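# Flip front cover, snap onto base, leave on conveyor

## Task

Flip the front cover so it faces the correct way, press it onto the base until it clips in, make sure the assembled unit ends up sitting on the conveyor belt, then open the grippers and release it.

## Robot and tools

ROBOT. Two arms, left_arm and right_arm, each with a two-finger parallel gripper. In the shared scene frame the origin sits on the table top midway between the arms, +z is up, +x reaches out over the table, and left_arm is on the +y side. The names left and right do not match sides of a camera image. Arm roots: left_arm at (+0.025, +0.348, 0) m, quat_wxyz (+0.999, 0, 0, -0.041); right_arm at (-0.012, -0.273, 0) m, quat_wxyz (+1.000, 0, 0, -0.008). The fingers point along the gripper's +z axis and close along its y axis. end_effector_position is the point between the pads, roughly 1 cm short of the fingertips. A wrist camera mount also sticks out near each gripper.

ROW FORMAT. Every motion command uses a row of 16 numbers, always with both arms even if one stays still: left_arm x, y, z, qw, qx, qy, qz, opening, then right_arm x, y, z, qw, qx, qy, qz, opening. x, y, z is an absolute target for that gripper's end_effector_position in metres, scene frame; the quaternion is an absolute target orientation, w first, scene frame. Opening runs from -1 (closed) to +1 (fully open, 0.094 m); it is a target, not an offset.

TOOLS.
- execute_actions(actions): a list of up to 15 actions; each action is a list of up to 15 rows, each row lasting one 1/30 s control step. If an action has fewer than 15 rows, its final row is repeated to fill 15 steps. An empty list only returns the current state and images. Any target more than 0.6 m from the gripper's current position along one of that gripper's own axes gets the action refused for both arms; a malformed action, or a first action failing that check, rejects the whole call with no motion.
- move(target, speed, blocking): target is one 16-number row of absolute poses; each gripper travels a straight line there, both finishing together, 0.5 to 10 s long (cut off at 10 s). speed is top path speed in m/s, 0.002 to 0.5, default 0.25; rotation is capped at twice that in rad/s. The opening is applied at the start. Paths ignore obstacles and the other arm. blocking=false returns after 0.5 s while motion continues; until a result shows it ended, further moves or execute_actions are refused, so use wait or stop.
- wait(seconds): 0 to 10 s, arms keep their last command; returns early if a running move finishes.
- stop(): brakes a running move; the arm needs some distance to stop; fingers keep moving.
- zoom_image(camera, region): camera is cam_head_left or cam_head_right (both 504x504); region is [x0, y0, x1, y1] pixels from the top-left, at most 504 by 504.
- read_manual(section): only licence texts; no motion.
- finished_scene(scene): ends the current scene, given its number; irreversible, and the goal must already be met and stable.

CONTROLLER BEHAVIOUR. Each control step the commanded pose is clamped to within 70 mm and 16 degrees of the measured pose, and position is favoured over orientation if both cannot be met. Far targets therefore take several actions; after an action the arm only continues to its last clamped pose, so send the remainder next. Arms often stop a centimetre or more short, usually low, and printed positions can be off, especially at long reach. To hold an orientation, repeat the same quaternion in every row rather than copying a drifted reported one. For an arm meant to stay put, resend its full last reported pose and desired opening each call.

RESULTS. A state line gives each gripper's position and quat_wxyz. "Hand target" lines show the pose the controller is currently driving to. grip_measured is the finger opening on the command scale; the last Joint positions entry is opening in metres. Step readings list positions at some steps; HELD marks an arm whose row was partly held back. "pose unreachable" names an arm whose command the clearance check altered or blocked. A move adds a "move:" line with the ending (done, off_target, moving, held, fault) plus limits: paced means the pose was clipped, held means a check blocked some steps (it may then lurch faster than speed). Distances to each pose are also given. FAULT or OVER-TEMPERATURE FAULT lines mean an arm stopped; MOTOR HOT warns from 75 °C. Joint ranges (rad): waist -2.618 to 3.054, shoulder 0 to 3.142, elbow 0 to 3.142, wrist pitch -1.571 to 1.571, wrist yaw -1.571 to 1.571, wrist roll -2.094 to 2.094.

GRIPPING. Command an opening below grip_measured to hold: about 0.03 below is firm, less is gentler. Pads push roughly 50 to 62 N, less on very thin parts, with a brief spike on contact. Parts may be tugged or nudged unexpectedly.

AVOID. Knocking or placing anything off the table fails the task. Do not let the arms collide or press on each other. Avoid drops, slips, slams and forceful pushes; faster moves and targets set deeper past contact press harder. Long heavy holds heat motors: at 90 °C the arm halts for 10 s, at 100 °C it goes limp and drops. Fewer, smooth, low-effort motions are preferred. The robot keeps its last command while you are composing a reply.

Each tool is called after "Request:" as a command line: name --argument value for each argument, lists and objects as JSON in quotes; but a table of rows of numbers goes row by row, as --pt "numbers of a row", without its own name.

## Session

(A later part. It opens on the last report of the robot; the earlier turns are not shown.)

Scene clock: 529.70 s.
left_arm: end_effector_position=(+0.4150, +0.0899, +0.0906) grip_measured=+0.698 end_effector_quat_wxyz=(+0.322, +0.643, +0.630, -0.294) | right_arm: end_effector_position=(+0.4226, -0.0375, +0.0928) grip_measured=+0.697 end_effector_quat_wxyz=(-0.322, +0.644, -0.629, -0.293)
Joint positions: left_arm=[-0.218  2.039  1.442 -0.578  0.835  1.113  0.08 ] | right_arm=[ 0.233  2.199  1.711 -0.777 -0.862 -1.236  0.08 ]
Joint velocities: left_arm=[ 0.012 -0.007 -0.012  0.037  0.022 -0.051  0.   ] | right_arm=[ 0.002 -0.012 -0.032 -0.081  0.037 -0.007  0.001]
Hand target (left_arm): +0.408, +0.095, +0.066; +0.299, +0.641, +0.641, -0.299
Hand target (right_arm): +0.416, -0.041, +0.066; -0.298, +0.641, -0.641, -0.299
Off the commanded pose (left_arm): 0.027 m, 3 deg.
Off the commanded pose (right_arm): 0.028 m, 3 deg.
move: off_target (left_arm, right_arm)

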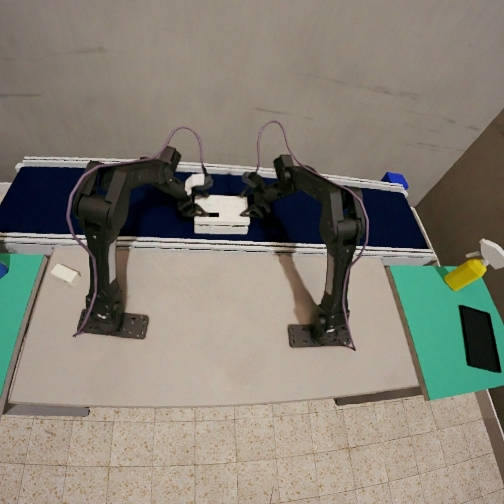

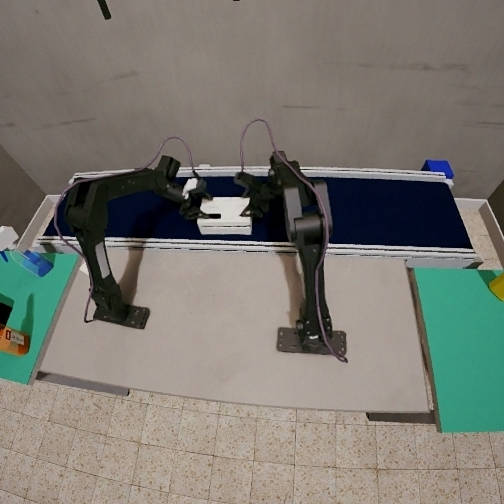

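Request:
move --target '[0.40,0.10,0.13,0.299,0.641,0.641,-0.299,-1, 0.40,-0.12,0.13,0.299,-0.641,0.641,0.299,0.7]' --speed 0.1

Request:
move --target '[0.32,0.03,0.12,0,0.707,0.707,0,-1, 0.37,-0.2,0.13,0.299,-0.641,0.641,0.299,0.7]' --speed 0.2

Request:
move --target '[0.325,0.03,0.074,0,0.707,0.707,0,-1, 0.37,-0.2,0.13,0.299,-0.641,0.641,0.299,0.7]' --speed 0.04

Request:
move --target '[0.355,0.03,0.077,0,0.707,0.707,0,-1, 0.37,-0.2,0.13,0.299,-0.641,0.641,0.299,0.7]' --speed 0.012

Request:
zoom_image --camera "cam_head_left" --region '[170,170,275,240]'

Request:
zoom_image --camera "cam_head_right" --region '[170,170,275,240]'

Scene clock: 542.13 s.
left_arm: end_effector_position=(+0.3972, +0.0970, +0.1161) grip_measured=-0.982 end_effector_quat_wxyz=(+0.288, +0.638, +0.645, -0.305) | right_arm: end_effector_position=(+0.3966, -0.1196, +0.1106) grip_measured=+0.697 end_effector_quat_wxyz=(-0.284, +0.635, -0.650, -0.307)
Joint positions: left_arm=[-0.218  1.984  1.496 -0.77   0.822  1.122  0.001] | right_arm=[ 0.057  2.147  1.734 -1.142 -0.863 -1.498  0.08 ]
Joint velocities: left_arm=[-0.022 -0.002 -0.007 -0.007  0.051 -0.007  0.001] | right_arm=[ 0.002 -0.002 -0.002  0.007  0.022  0.022 -0.001]
Hand target (left_arm): +0.400, +0.100, +0.130; +0.299, +0.641, +0.641, -0.299
Hand target (right_arm): +0.400, -0.119, +0.130; -0.300, +0.640, -0.641, -0.299
Off the commanded pose (left_arm): 0.014 m, 2 deg.
Off the commanded pose (right_arm): 0.020 m, 2 deg.
move: off_target (left_arm, right_arm)

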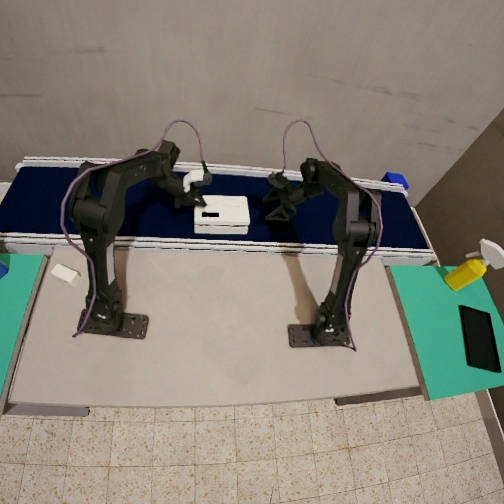

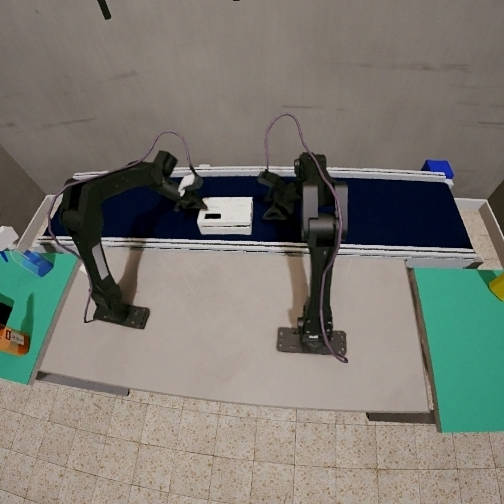

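Scene clock: 544.97 s.
left_arm: end_effector_position=(+0.3193, +0.0285, +0.1216) grip_measured=-0.982 end_effector_quat_wxyz=(+0.004, +0.712, +0.702, -0.003) | right_arm: end_effector_position=(+0.3777, -0.1998, +0.1205) grip_measured=+0.697 end_effector_quat_wxyz=(-0.296, +0.643, -0.642, -0.296)
Joint positions: left_arm=[-0.744  2.24   2.177 -1.499  0.006  0.759  0.001] | right_arm=[-0.145  2.125  1.734 -1.366 -0.849 -1.817  0.08 ]
Joint velocities: left_arm=[-0.002  0.007 -0.002 -0.007  0.007 -0.066 -0.001] | right_arm=[ 0.002  0.002 -0.002  0.037  0.007 -0.022 -0.001]
Hand target (left_arm): +0.320, +0.029, +0.120; -0.002, +0.708, +0.706, +0.000
Hand target (right_arm): +0.370, -0.199, +0.130; -0.300, +0.640, -0.641, -0.299
Off the commanded pose (left_arm): 0.002 m, 1 deg.
Off the commanded pose (right_arm): 0.012 m, 1 deg.
move: off_target (right_arm)

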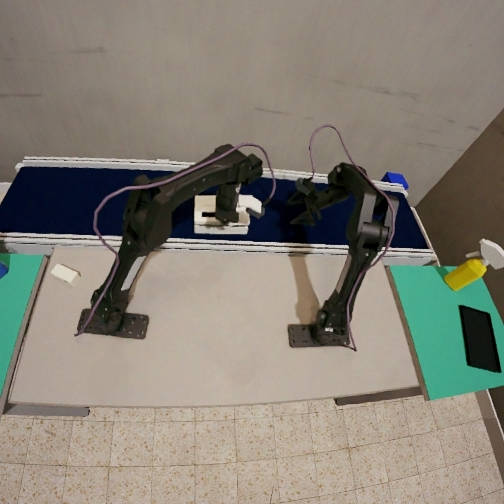

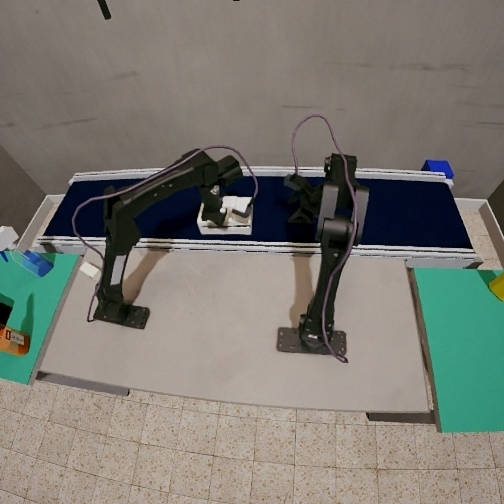

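Scene clock: 546.57 s.
left_arm: end_effector_position=(+0.3213, +0.0263, +0.0791) grip_measured=-0.982 end_effector_quat_wxyz=(+0.002, +0.712, +0.702, -0.003) | right_arm: end_effector_position=(+0.3767, -0.2005, +0.1197) grip_measured=+0.697 end_effector_quat_wxyz=(-0.293, +0.644, -0.642, -0.296)
Joint positions: left_arm=[-0.744  2.24   2.007 -1.333  0.006  0.759  0.001] | right_arm=[-0.145  2.125  1.734 -1.37  -0.842 -1.819  0.08 ]
Joint velocities: left_arm=[ 0.002 -0.012 -0.017 -0.037 -0.081 -0.081  0.   ] | right_arm=[-0.002 -0.017  0.017 -0.022 -0.007 -0.022 -0.001]
Hand target (left_arm): +0.325, +0.030, +0.074; -0.000, +0.707, +0.707, -0.000
Hand target (right_arm): +0.370, -0.200, +0.130; -0.299, +0.641, -0.641, -0.299
Off the commanded pose (left_arm): 0.007 m, 1 deg.
Off the commanded pose (right_arm): 0.012 m, 1 deg.
move: off_target (right_arm)

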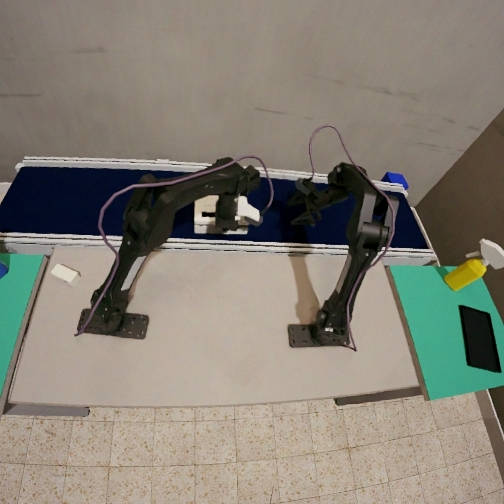

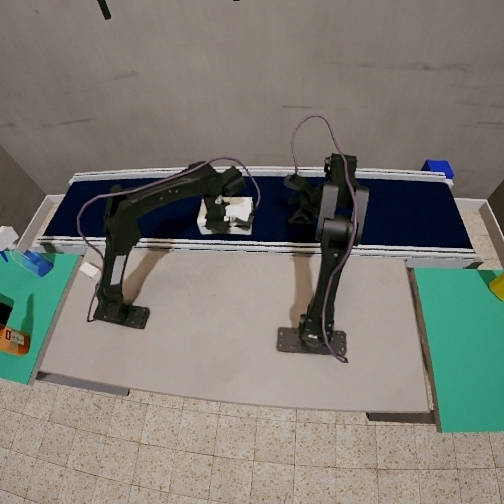

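Scene clock: 549.60 s.
left_arm: end_effector_position=(+0.3518, +0.0277, +0.0787) grip_measured=-0.982 end_effector_quat_wxyz=(+0.007, +0.705, +0.709, -0.003) | right_arm: end_effector_position=(+0.3764, -0.2012, +0.1189) grip_measured=+0.697 end_effector_quat_wxyz=(-0.290, +0.645, -0.643, -0.294)
Joint positions: left_arm=[-0.693  2.334  2.163 -1.387  0.006  0.79   0.001] | right_arm=[-0.145  2.125  1.734 -1.37  -0.836 -1.82   0.08 ]
Joint velocities: left_arm=[-0.012  0.012 -0.007 -0.022 -0.022 -0.022 -0.   ] | right_arm=[ 0.007 -0.007 -0.002  0.007 -0.081 -0.051  0.001]
Hand target (left_arm): +0.355, +0.030, +0.077; +0.000, +0.707, +0.707, -0.000
Hand target (right_arm): +0.370, -0.200, +0.130; -0.299, +0.641, -0.641, -0.299
Off the commanded pose (left_arm): 0.004 m, 1 deg.
Off the commanded pose (right_arm): 0.013 m, 1 deg.
move: off_target (right_arm)

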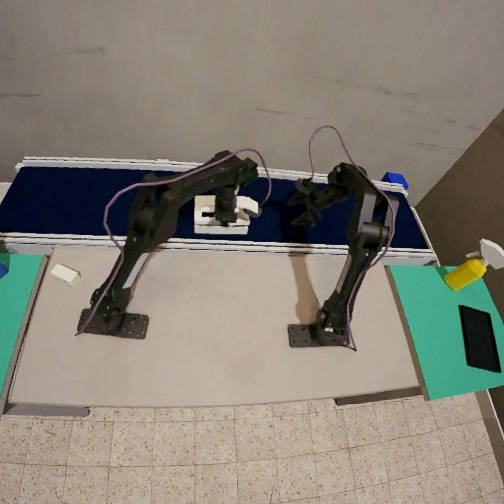

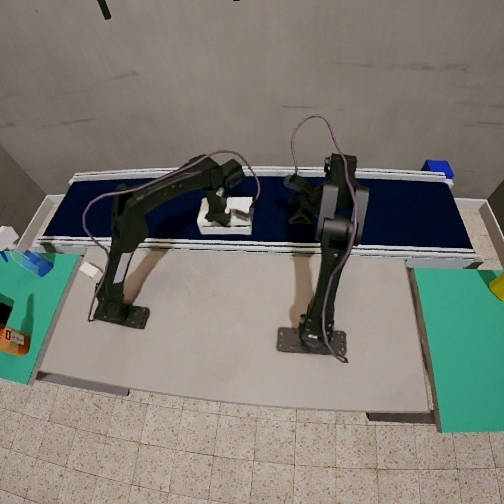

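Region (170, 170, 275, 240) of cam_head_left's 504x504 image, scaled by 4.800, with more detail than that image has.

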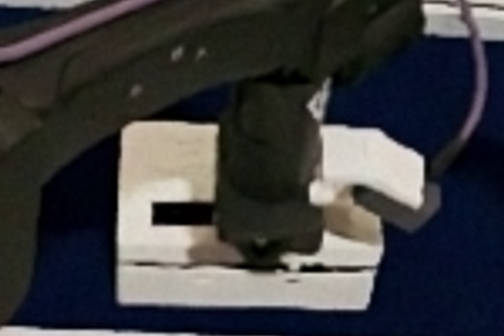

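Region (170, 170, 275, 240) of cam_head_right's 504x504 image, scaled by 4.800, with more detail than that image has.

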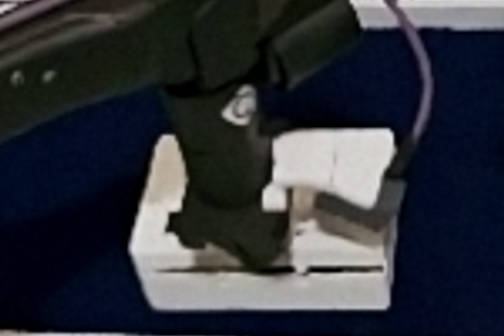

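Request:
move --target '[0.360,0.03,0.077,0,0.707,0.707,0,-1, 0.37,-0.2,0.13,0.299,-0.641,0.641,0.299,0.7]' --speed 0.01

Request:
zoom_image --camera "cam_head_left" --region '[170,170,275,240]'

Request:
zoom_image --camera "cam_head_right" --region '[170,170,275,240]'

Scene clock: 555.10 s.
left_arm: end_effector_position=(+0.3544, +0.0274, +0.0795) grip_measured=-0.982 end_effector_quat_wxyz=(+0.004, +0.707, +0.708, -0.003) | right_arm: end_effector_position=(+0.3764, -0.2012, +0.1189) grip_measured=+0.697 end_effector_quat_wxyz=(-0.290, +0.645, -0.643, -0.294)
Joint positions: left_arm=[-0.69   2.354  2.203 -1.412  0.006  0.797  0.001] | right_arm=[-0.145  2.125  1.734 -1.37  -0.835 -1.82   0.08 ]
Joint velocities: left_arm=[ 0.017 -0.007 -0.002 -0.022 -0.066 -0.037  0.001] | right_arm=[-0.017  0.012  0.002 -0.037 -0.051  0.037 -0.002]
Hand target (left_arm): +0.360, +0.030, +0.077; +0.000, +0.707, +0.707, -0.000
Hand target (right_arm): +0.370, -0.200, +0.130; -0.299, +0.641, -0.641, -0.299
Off the commanded pose (left_arm): 0.007 m, 1 deg.
Off the commanded pose (right_arm): 0.013 m, 1 deg.
move: off_target (right_arm)

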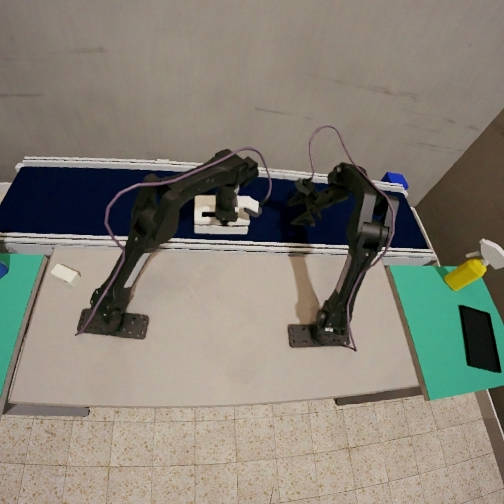

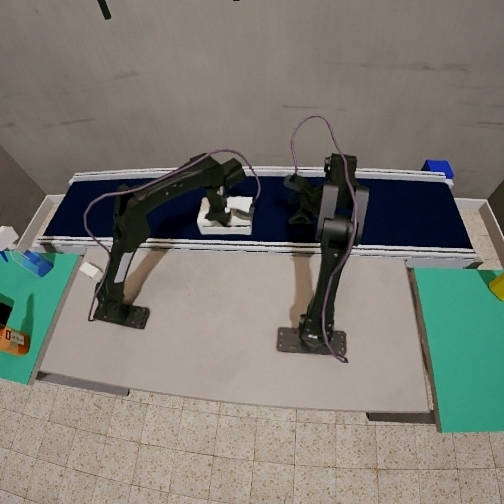

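Region (170, 170, 275, 240) of cam_head_left's 504x504 image, scaled by 4.800, with more detail than that image has.

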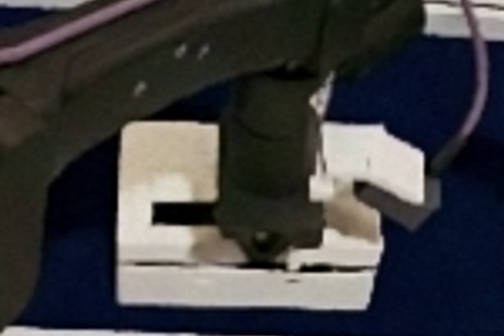

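Region (170, 170, 275, 240) of cam_head_right's 504x504 image, scaled by 4.800, with more detail than that image has.

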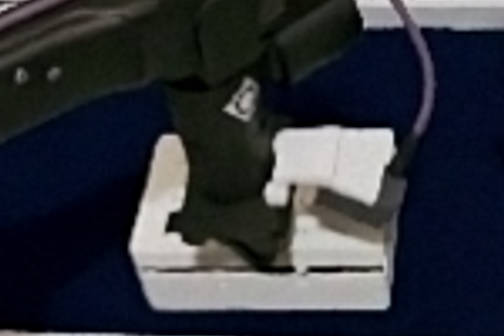

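It seems seated against the back now. Pressing down near the front with this gripper.

Request:
move --target '[0.345,0.035,0.115,0,0.707,0.707,0,-1, 0.37,-0.2,0.13,0.299,-0.641,0.641,0.299,0.7]' --speed 0.05

Request:
move --target '[0.39,0.045,0.115,0.05,0.707,0.707,0,-1, 0.37,-0.2,0.13,0.299,-0.641,0.641,0.299,0.7]' --speed 0.06

Request:
move --target '[0.39,0.045,0.068,0.05,0.707,0.707,0,-1, 0.37,-0.2,0.13,0.299,-0.641,0.641,0.299,0.7]' --speed 0.02

Request:
zoom_image --camera "cam_head_left" --region '[170,170,275,240]'

Request:
zoom_image --camera "cam_head_right" --region '[170,170,275,240]'

Scene clock: 565.73 s.
left_arm: end_effector_position=(+0.3458, +0.0358, +0.1012) grip_measured=-0.982 end_effector_quat_wxyz=(-0.011, +0.707, +0.708, -0.003) | right_arm: end_effector_position=(+0.3764, -0.2012, +0.1189) grip_measured=+0.697 end_effector_quat_wxyz=(-0.290, +0.645, -0.643, -0.294)
Joint positions: left_arm=[-0.69   2.345  2.272 -1.522  0.006  0.798  0.001] | right_arm=[-0.145  2.125  1.734 -1.37  -0.836 -1.82   0.08 ]
Joint velocities: left_arm=[-0.007 -0.002 -0.002 -0.037 -0.007 -0.022 -0.002] | right_arm=[-0.017 -0.007 -0.007 -0.022 -0.007 -0.022 -0.001]
Hand target (left_arm): +0.345, +0.035, +0.115; +0.000, +0.707, +0.707, -0.000
Hand target (right_arm): +0.370, -0.200, +0.130; -0.299, +0.641, -0.641, -0.299
Off the commanded pose (left_arm): 0.014 m, 1 deg.
Off the commanded pose (right_arm): 0.013 m, 1 deg.
move: off_target (left_arm, right_arm)

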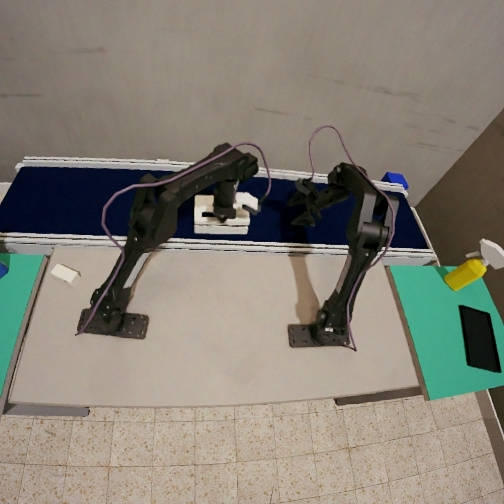

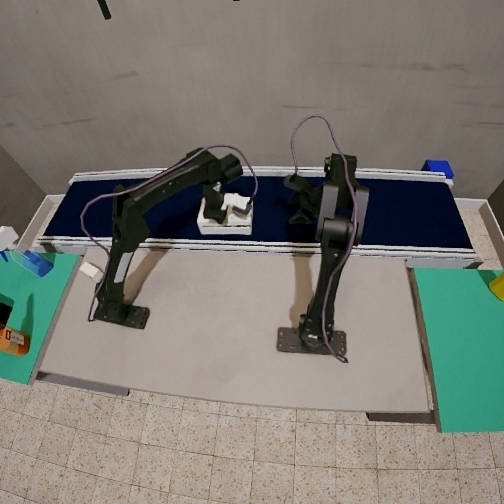

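Scene clock: 567.10 s.
left_arm: end_effector_position=(+0.3819, +0.0501, +0.1014) grip_measured=-0.982 end_effector_quat_wxyz=(+0.023, +0.704, +0.710, -0.001) | right_arm: end_effector_position=(+0.3764, -0.2012, +0.1189) grip_measured=+0.697 end_effector_quat_wxyz=(-0.290, +0.645, -0.643, -0.294)
Joint positions: left_arm=[-0.613  2.345  2.272 -1.452  0.006  0.867  0.001] | right_arm=[-0.145  2.125  1.734 -1.37  -0.835 -1.82   0.08 ]
Joint velocities: left_arm=[-0.032 -0.012  0.002  0.007 -0.037 -0.007  0.   ] | right_arm=[ 0.002  0.002 -0.002  0.022 -0.066  0.022 -0.   ]
Hand target (left_arm): +0.390, +0.046, +0.115; +0.050, +0.706, +0.706, +0.000
Hand target (right_arm): +0.370, -0.200, +0.130; -0.299, +0.641, -0.641, -0.299
Off the commanded pose (left_arm): 0.017 m, 3 deg.
Off the commanded pose (right_arm): 0.013 m, 1 deg.
move: off_target (left_arm, right_arm)

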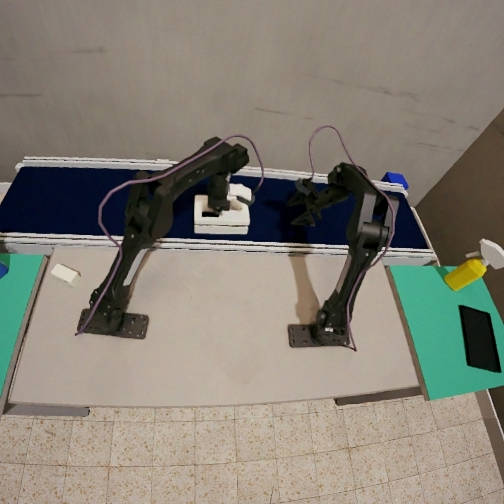

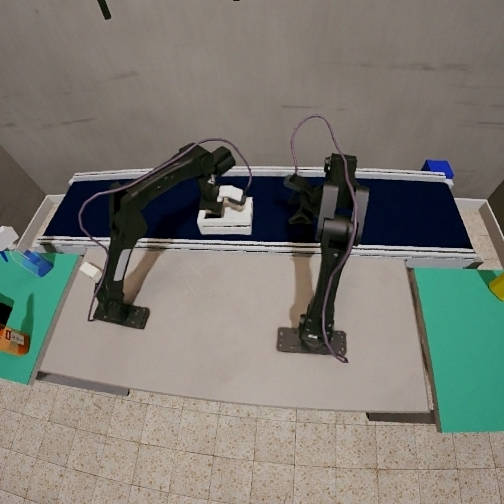

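Scene clock: 569.07 s.
left_arm: end_effector_position=(+0.3841, +0.0482, +0.0860) grip_measured=-0.982 end_effector_quat_wxyz=(+0.047, +0.704, +0.709, +0.001) | right_arm: end_effector_position=(+0.3764, -0.2012, +0.1189) grip_measured=+0.697 end_effector_quat_wxyz=(-0.290, +0.645, -0.643, -0.294)
Joint positions: left_arm=[-0.613  2.284  2.104 -1.298  0.006  0.867  0.001] | right_arm=[-0.145  2.125  1.734 -1.37  -0.835 -1.82   0.08 ]
Joint velocities: left_arm=[ 0.007 -0.012 -0.027  0.007  0.037 -0.022  0.001] | right_arm=[-0.007  0.012 -0.007 -0.051  0.037 -0.037 -0.   ]
Hand target (left_arm): +0.389, +0.046, +0.068; +0.049, +0.706, +0.706, +0.000
Hand target (right_arm): +0.370, -0.200, +0.130; -0.299, +0.641, -0.641, -0.299
Off the commanded pose (left_arm): 0.019 m, 1 deg.
Off the commanded pose (right_arm): 0.013 m, 1 deg.
move: off_target (left_arm, right_arm)

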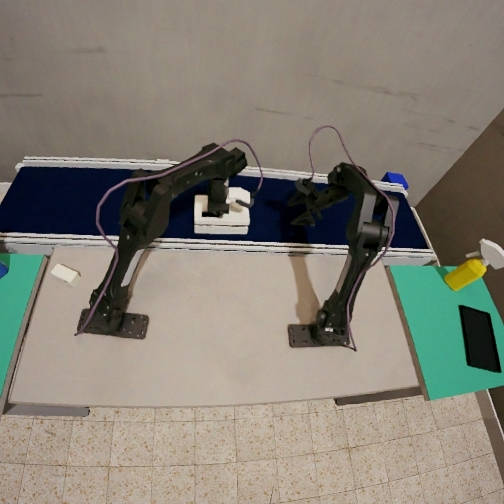

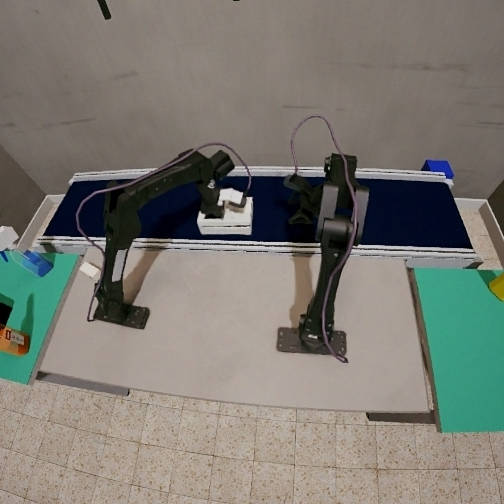

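Region (170, 170, 275, 240) of cam_head_left's 504x504 image, scaled by 4.800, with more detail than that image has.

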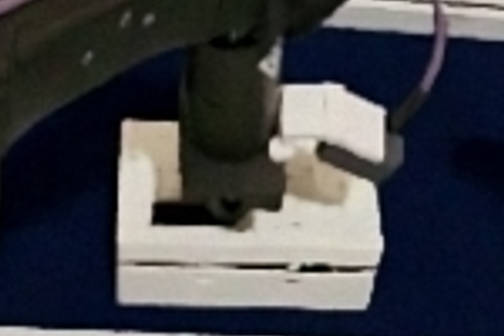

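Region (170, 170, 275, 240) of cam_head_right's 504x504 image, scaled by 4.800, with more detail than that image has.

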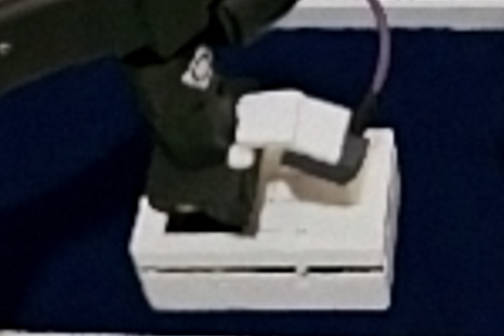

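Pressing harder.

Request:
execute_actions --actions '[[[0.392,0.045,0.058,0.05,0.707,0.707,0,-1, 0.37,-0.2,0.13,0.299,-0.641,0.641,0.299,0.7]],[[0.394,0.045,0.048,0.05,0.707,0.707,0,-1, 0.37,-0.2,0.13,0.299,-0.641,0.641,0.299,0.7]],[[0.396,0.045,0.04,0.05,0.707,0.707,0,-1, 0.37,-0.2,0.13,0.299,-0.641,0.641,0.299,0.7]]]'

Request:
zoom_image --camera "cam_head_left" --region '[170,170,275,240]'

Scene clock: 579.87 s.
left_arm: end_effector_position=(+0.3967, +0.0399, +0.0774) grip_measured=-0.982 end_effector_quat_wxyz=(+0.082, +0.704, +0.705, +0.004) | right_arm: end_effector_position=(+0.3764, -0.2011, +0.1190) grip_measured=+0.697 end_effector_quat_wxyz=(-0.290, +0.645, -0.643, -0.294)
Joint positions: left_arm=[-0.609  2.269  2.035 -1.172  0.007  0.876  0.001] | right_arm=[-0.145  2.125  1.734 -1.37  -0.836 -1.82   0.08 ]
Joint velocities: left_arm=[-0.022  0.007  0.002  0.022 -0.007 -0.037 -0.001] | right_arm=[-0.002  0.002 -0.002 -0.037 -0.066 -0.095 -0.   ]
Hand target (left_arm): +0.394, +0.047, +0.041; +0.049, +0.706, +0.706, -0.000
Hand target (right_arm): +0.370, -0.200, +0.130; -0.299, +0.641, -0.641, -0.299
Off the commanded pose (left_arm): 0.038 m, 4 deg.
Off the commanded pose (right_arm): 0.013 m, 1 deg.
Step readings (end_effector_position; steps 1 to 15: 1st action; 16 to 30: 2nd action; 31 to 45: 3rd action):
0: left_arm (+0.3841, +0.0482, +0.0861) | right_arm (+0.3764, -0.2012, +0.1189)
1: left_arm (+0.3843, +0.0481, +0.0853) | right_arm (+0.3764, -0.2012, +0.1189)
2: left_arm (+0.3843, +0.0481, +0.0855) | right_arm (+0.3764, -0.2012, +0.1189)
4: left_arm (+0.3843, +0.0480, +0.0854) | right_arm (+0.3764, -0.2012, +0.1189)
8: left_arm (+0.3843, +0.0480, +0.0854) | right_arm (+0.3764, -0.2012, +0.1189)
15: left_arm (+0.3843, +0.0480, +0.0856) | right_arm (+0.3764, -0.2012, +0.1189)
16: left_arm (+0.3844, +0.0479, +0.0846) | right_arm (+0.3764, -0.2012, +0.1189)
17: left_arm (+0.3847, +0.0480, +0.0850) | right_arm (+0.3764, -0.2012, +0.1189)
19: left_arm (+0.3850, +0.0477, +0.0849) | right_arm (+0.3764, -0.2012, +0.1189)
23: left_arm (+0.3868, +0.0462, +0.0849) | right_arm (+0.3764, -0.2012, +0.1189)
30: left_arm (+0.3895, +0.0439, +0.0852) | right_arm (+0.3764, -0.2012, +0.1189)
31: left_arm (+0.3898, +0.0439, +0.0845) | right_arm (+0.3764, -0.2012, +0.1189)
32: left_arm (+0.3914, +0.0428, +0.0831) | right_arm (+0.3764, -0.2012, +0.1189)
34: left_arm (+0.3930, +0.0423, +0.0774) | right_arm (+0.3764, -0.2011, +0.1190)
38: left_arm (+0.3965, +0.0401, +0.0774) | right_arm (+0.3764, -0.2011, +0.1190)
45: end_effector_position above

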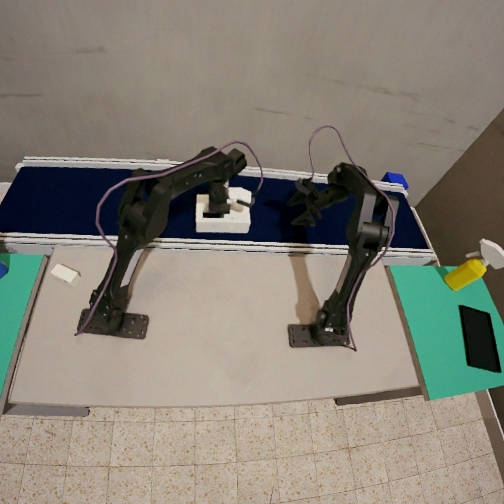

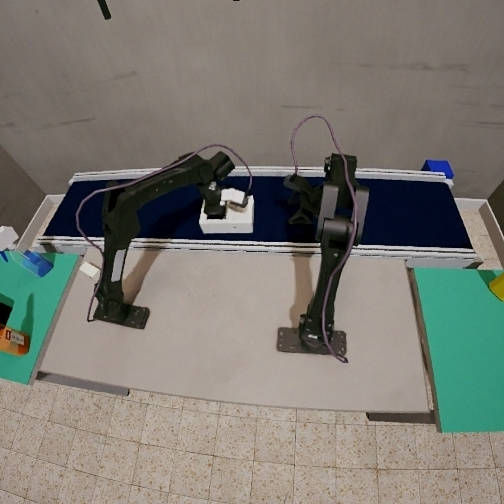

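Region (170, 170, 275, 240) of cam_head_left's 504x504 image, scaled by 4.800, with more detail than that image has.

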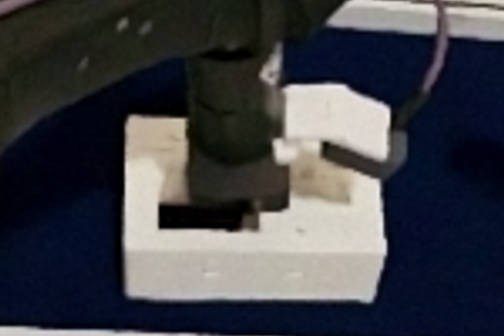

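Front snapped. Now pressing the back.

Request:
move --target '[0.40,0.04,0.115,0.1,0.707,0.707,0,-1, 0.37,-0.2,0.13,0.299,-0.641,0.641,0.299,0.7]' --speed 0.06

Request:
move --target '[0.46,0.045,0.115,0.17,0.69,0.69,0.03,-1, 0.37,-0.2,0.13,0.299,-0.641,0.641,0.299,0.7]' --speed 0.08

Request:
move --target '[0.455,0.05,0.05,0.17,0.69,0.69,0.03,-1, 0.37,-0.2,0.13,0.299,-0.641,0.641,0.299,0.7]' --speed 0.025

Request:
move --target '[0.40,0.15,0.14,0.17,0.69,0.69,0.03,-1, 0.37,-0.2,0.13,0.299,-0.641,0.641,0.299,0.7]' --speed 0.1

Request:
zoom_image --camera "cam_head_right" --region '[170,170,275,240]'

Scene clock: 593.60 s.
left_arm: end_effector_position=(+0.3987, +0.0383, +0.1022) grip_measured=-0.982 end_effector_quat_wxyz=(+0.091, +0.703, +0.705, +0.005) | right_arm: end_effector_position=(+0.3764, -0.2012, +0.1189) grip_measured=+0.697 end_effector_quat_wxyz=(-0.290, +0.645, -0.643, -0.294)
Joint positions: left_arm=[-0.609  2.267  2.127 -1.25   0.007  0.876  0.001] | right_arm=[-0.145  2.125  1.734 -1.37  -0.835 -1.82   0.08 ]
Joint velocities: left_arm=[-0.007  0.007 -0.012 -0.022  0.022 -0.066 -0.001] | right_arm=[-0.012  0.002  0.017  0.007 -0.037 -0.095 -0.001]
Hand target (left_arm): +0.400, +0.040, +0.115; +0.100, +0.704, +0.704, +0.000
Hand target (right_arm): +0.370, -0.200, +0.130; -0.299, +0.641, -0.641, -0.299
Off the commanded pose (left_arm): 0.013 m, 1 deg.
Off the commanded pose (right_arm): 0.013 m, 1 deg.
move: off_target (left_arm, right_arm)

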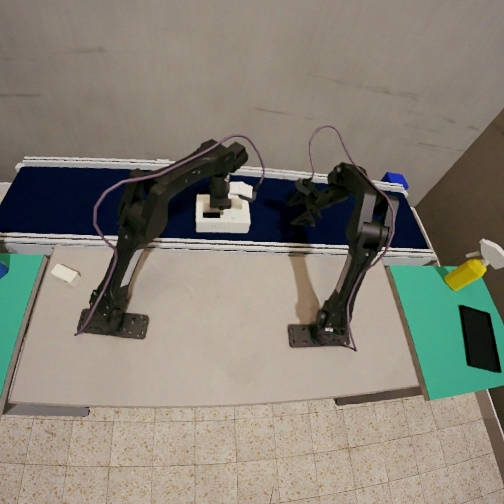

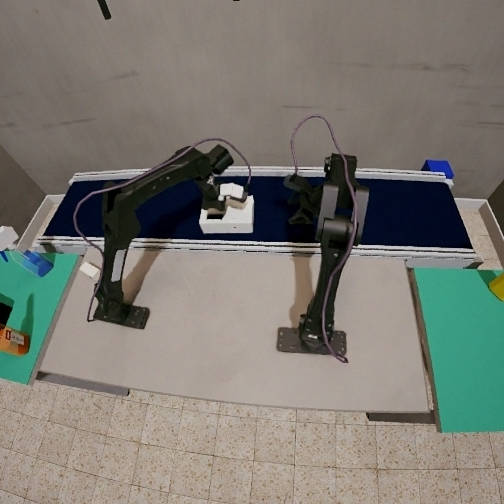

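Scene clock: 595.07 s.
left_arm: end_effector_position=(+0.4525, +0.0469, +0.1170) grip_measured=-0.982 end_effector_quat_wxyz=(+0.167, +0.695, +0.699, +0.027) | right_arm: end_effector_position=(+0.3764, -0.2012, +0.1189) grip_measured=+0.697 end_effector_quat_wxyz=(-0.290, +0.645, -0.643, -0.294)
Joint positions: left_arm=[-0.532  2.267  2.146 -1.11   0.004  0.951  0.001] | right_arm=[-0.145  2.125  1.734 -1.37  -0.836 -1.82   0.08 ]
Joint velocities: left_arm=[-0.007  0.017 -0.007  0.051  0.022 -0.066  0.   ] | right_arm=[ 0.007 -0.012 -0.012 -0.051 -0.022 -0.037  0.   ]
Hand target (left_arm): +0.460, +0.046, +0.114; +0.172, +0.696, +0.696, +0.031
Hand target (right_arm): +0.370, -0.200, +0.130; -0.299, +0.641, -0.641, -0.299
Off the commanded pose (left_arm): 0.008 m, 1 deg.
Off the commanded pose (right_arm): 0.013 m, 1 deg.
move: off_target (right_arm)

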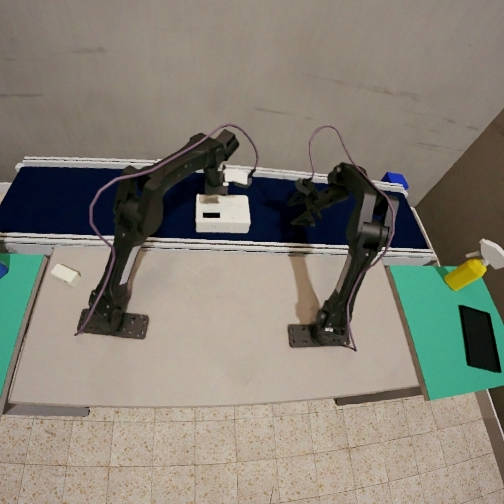

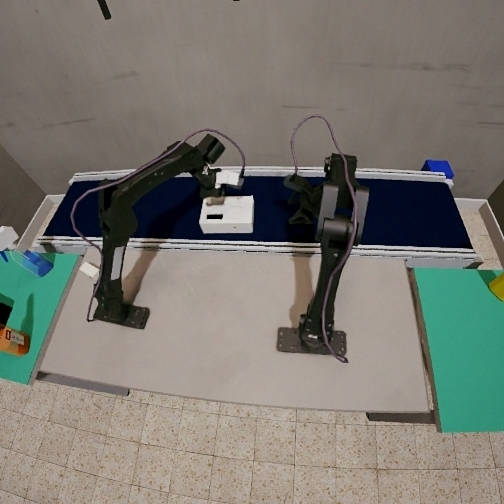

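Scene clock: 598.03 s.
left_arm: end_effector_position=(+0.4633, +0.0393, +0.0787) grip_measured=-0.982 end_effector_quat_wxyz=(+0.208, +0.691, +0.692, +0.034) | right_arm: end_effector_position=(+0.3764, -0.2012, +0.1189) grip_measured=+0.697 end_effector_quat_wxyz=(-0.290, +0.645, -0.643, -0.294)
Joint positions: left_arm=[-0.532  2.232  1.906 -0.82   0.004  0.954  0.001] | right_arm=[-0.145  2.125  1.734 -1.37  -0.836 -1.82   0.08 ]
Joint velocities: left_arm=[ 0.022 -0.002 -0.002  0.066 -0.022  0.081  0.   ] | right_arm=[-0.002 -0.017 -0.017 -0.051  0.007 -0.066  0.001]
Hand target (left_arm): +0.454, +0.051, +0.051; +0.171, +0.696, +0.696, +0.030
Hand target (right_arm): +0.370, -0.200, +0.130; -0.299, +0.641, -0.641, -0.299
Off the commanded pose (left_arm): 0.032 m, 4 deg.
Off the commanded pose (right_arm): 0.013 m, 1 deg.
move: off_target (left_arm, right_arm)

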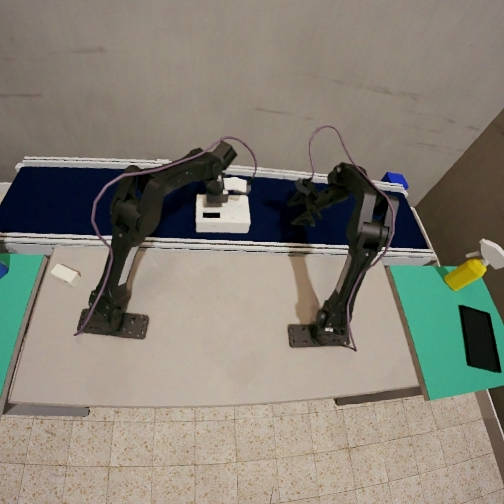

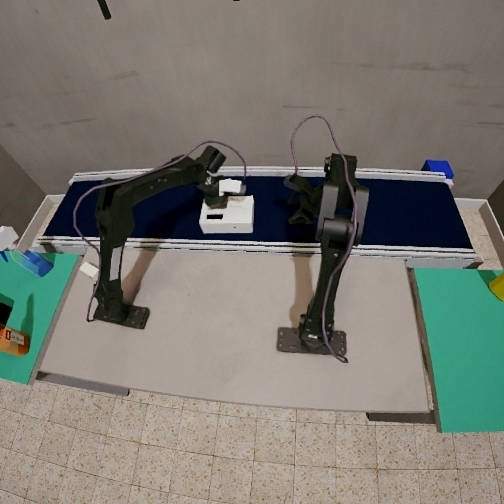

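Scene clock: 599.83 s.
left_arm: end_effector_position=(+0.4103, +0.1453, +0.1429) grip_measured=-0.982 end_effector_quat_wxyz=(+0.182, +0.692, +0.698, +0.041) | right_arm: end_effector_position=(+0.3764, -0.2012, +0.1189) grip_measured=+0.697 end_effector_quat_wxyz=(-0.290, +0.645, -0.643, -0.294)
Joint positions: left_arm=[-0.391  1.848  1.615 -0.965  0.032  1.082  0.001] | right_arm=[-0.145  2.125  1.734 -1.37  -0.835 -1.82   0.08 ]
Joint velocities: left_arm=[ 0.002 -0.017 -0.012 -0.037  0.007  0.081  0.001] | right_arm=[ 0.007 -0.022  0.002 -0.066 -0.007 -0.007 -0.   ]
Hand target (left_arm): +0.400, +0.149, +0.141; +0.172, +0.696, +0.697, +0.029
Hand target (right_arm): +0.370, -0.200, +0.130; -0.299, +0.641, -0.641, -0.299
Off the commanded pose (left_arm): 0.012 m, 2 deg.
Off the commanded pose (right_arm): 0.013 m, 1 deg.
move: off_target (left_arm, right_arm)

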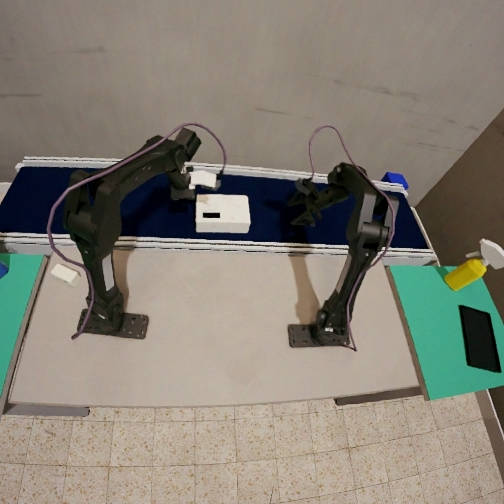

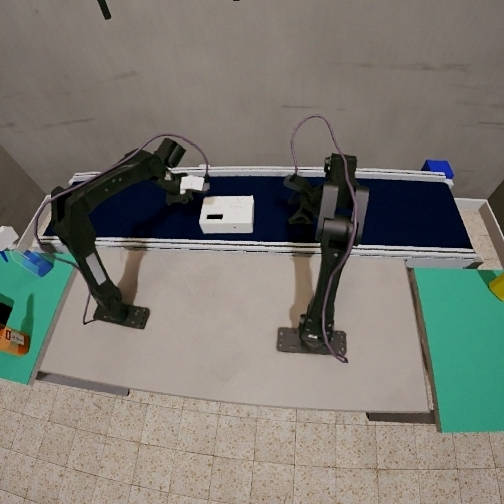

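Region (170, 170, 275, 240) of cam_head_right's 504x504 image, scaled by 4.800, with more detail than that image has.

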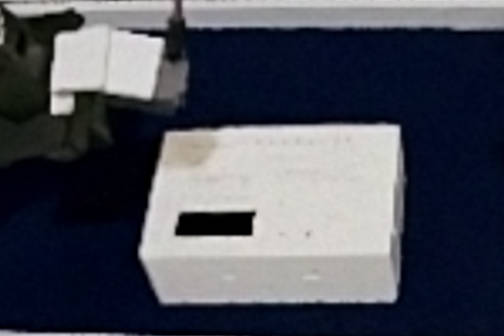

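The cover is level front and back with no visible gap.

Request:
finished_scene --scene 1

The scene is finished: the task was done.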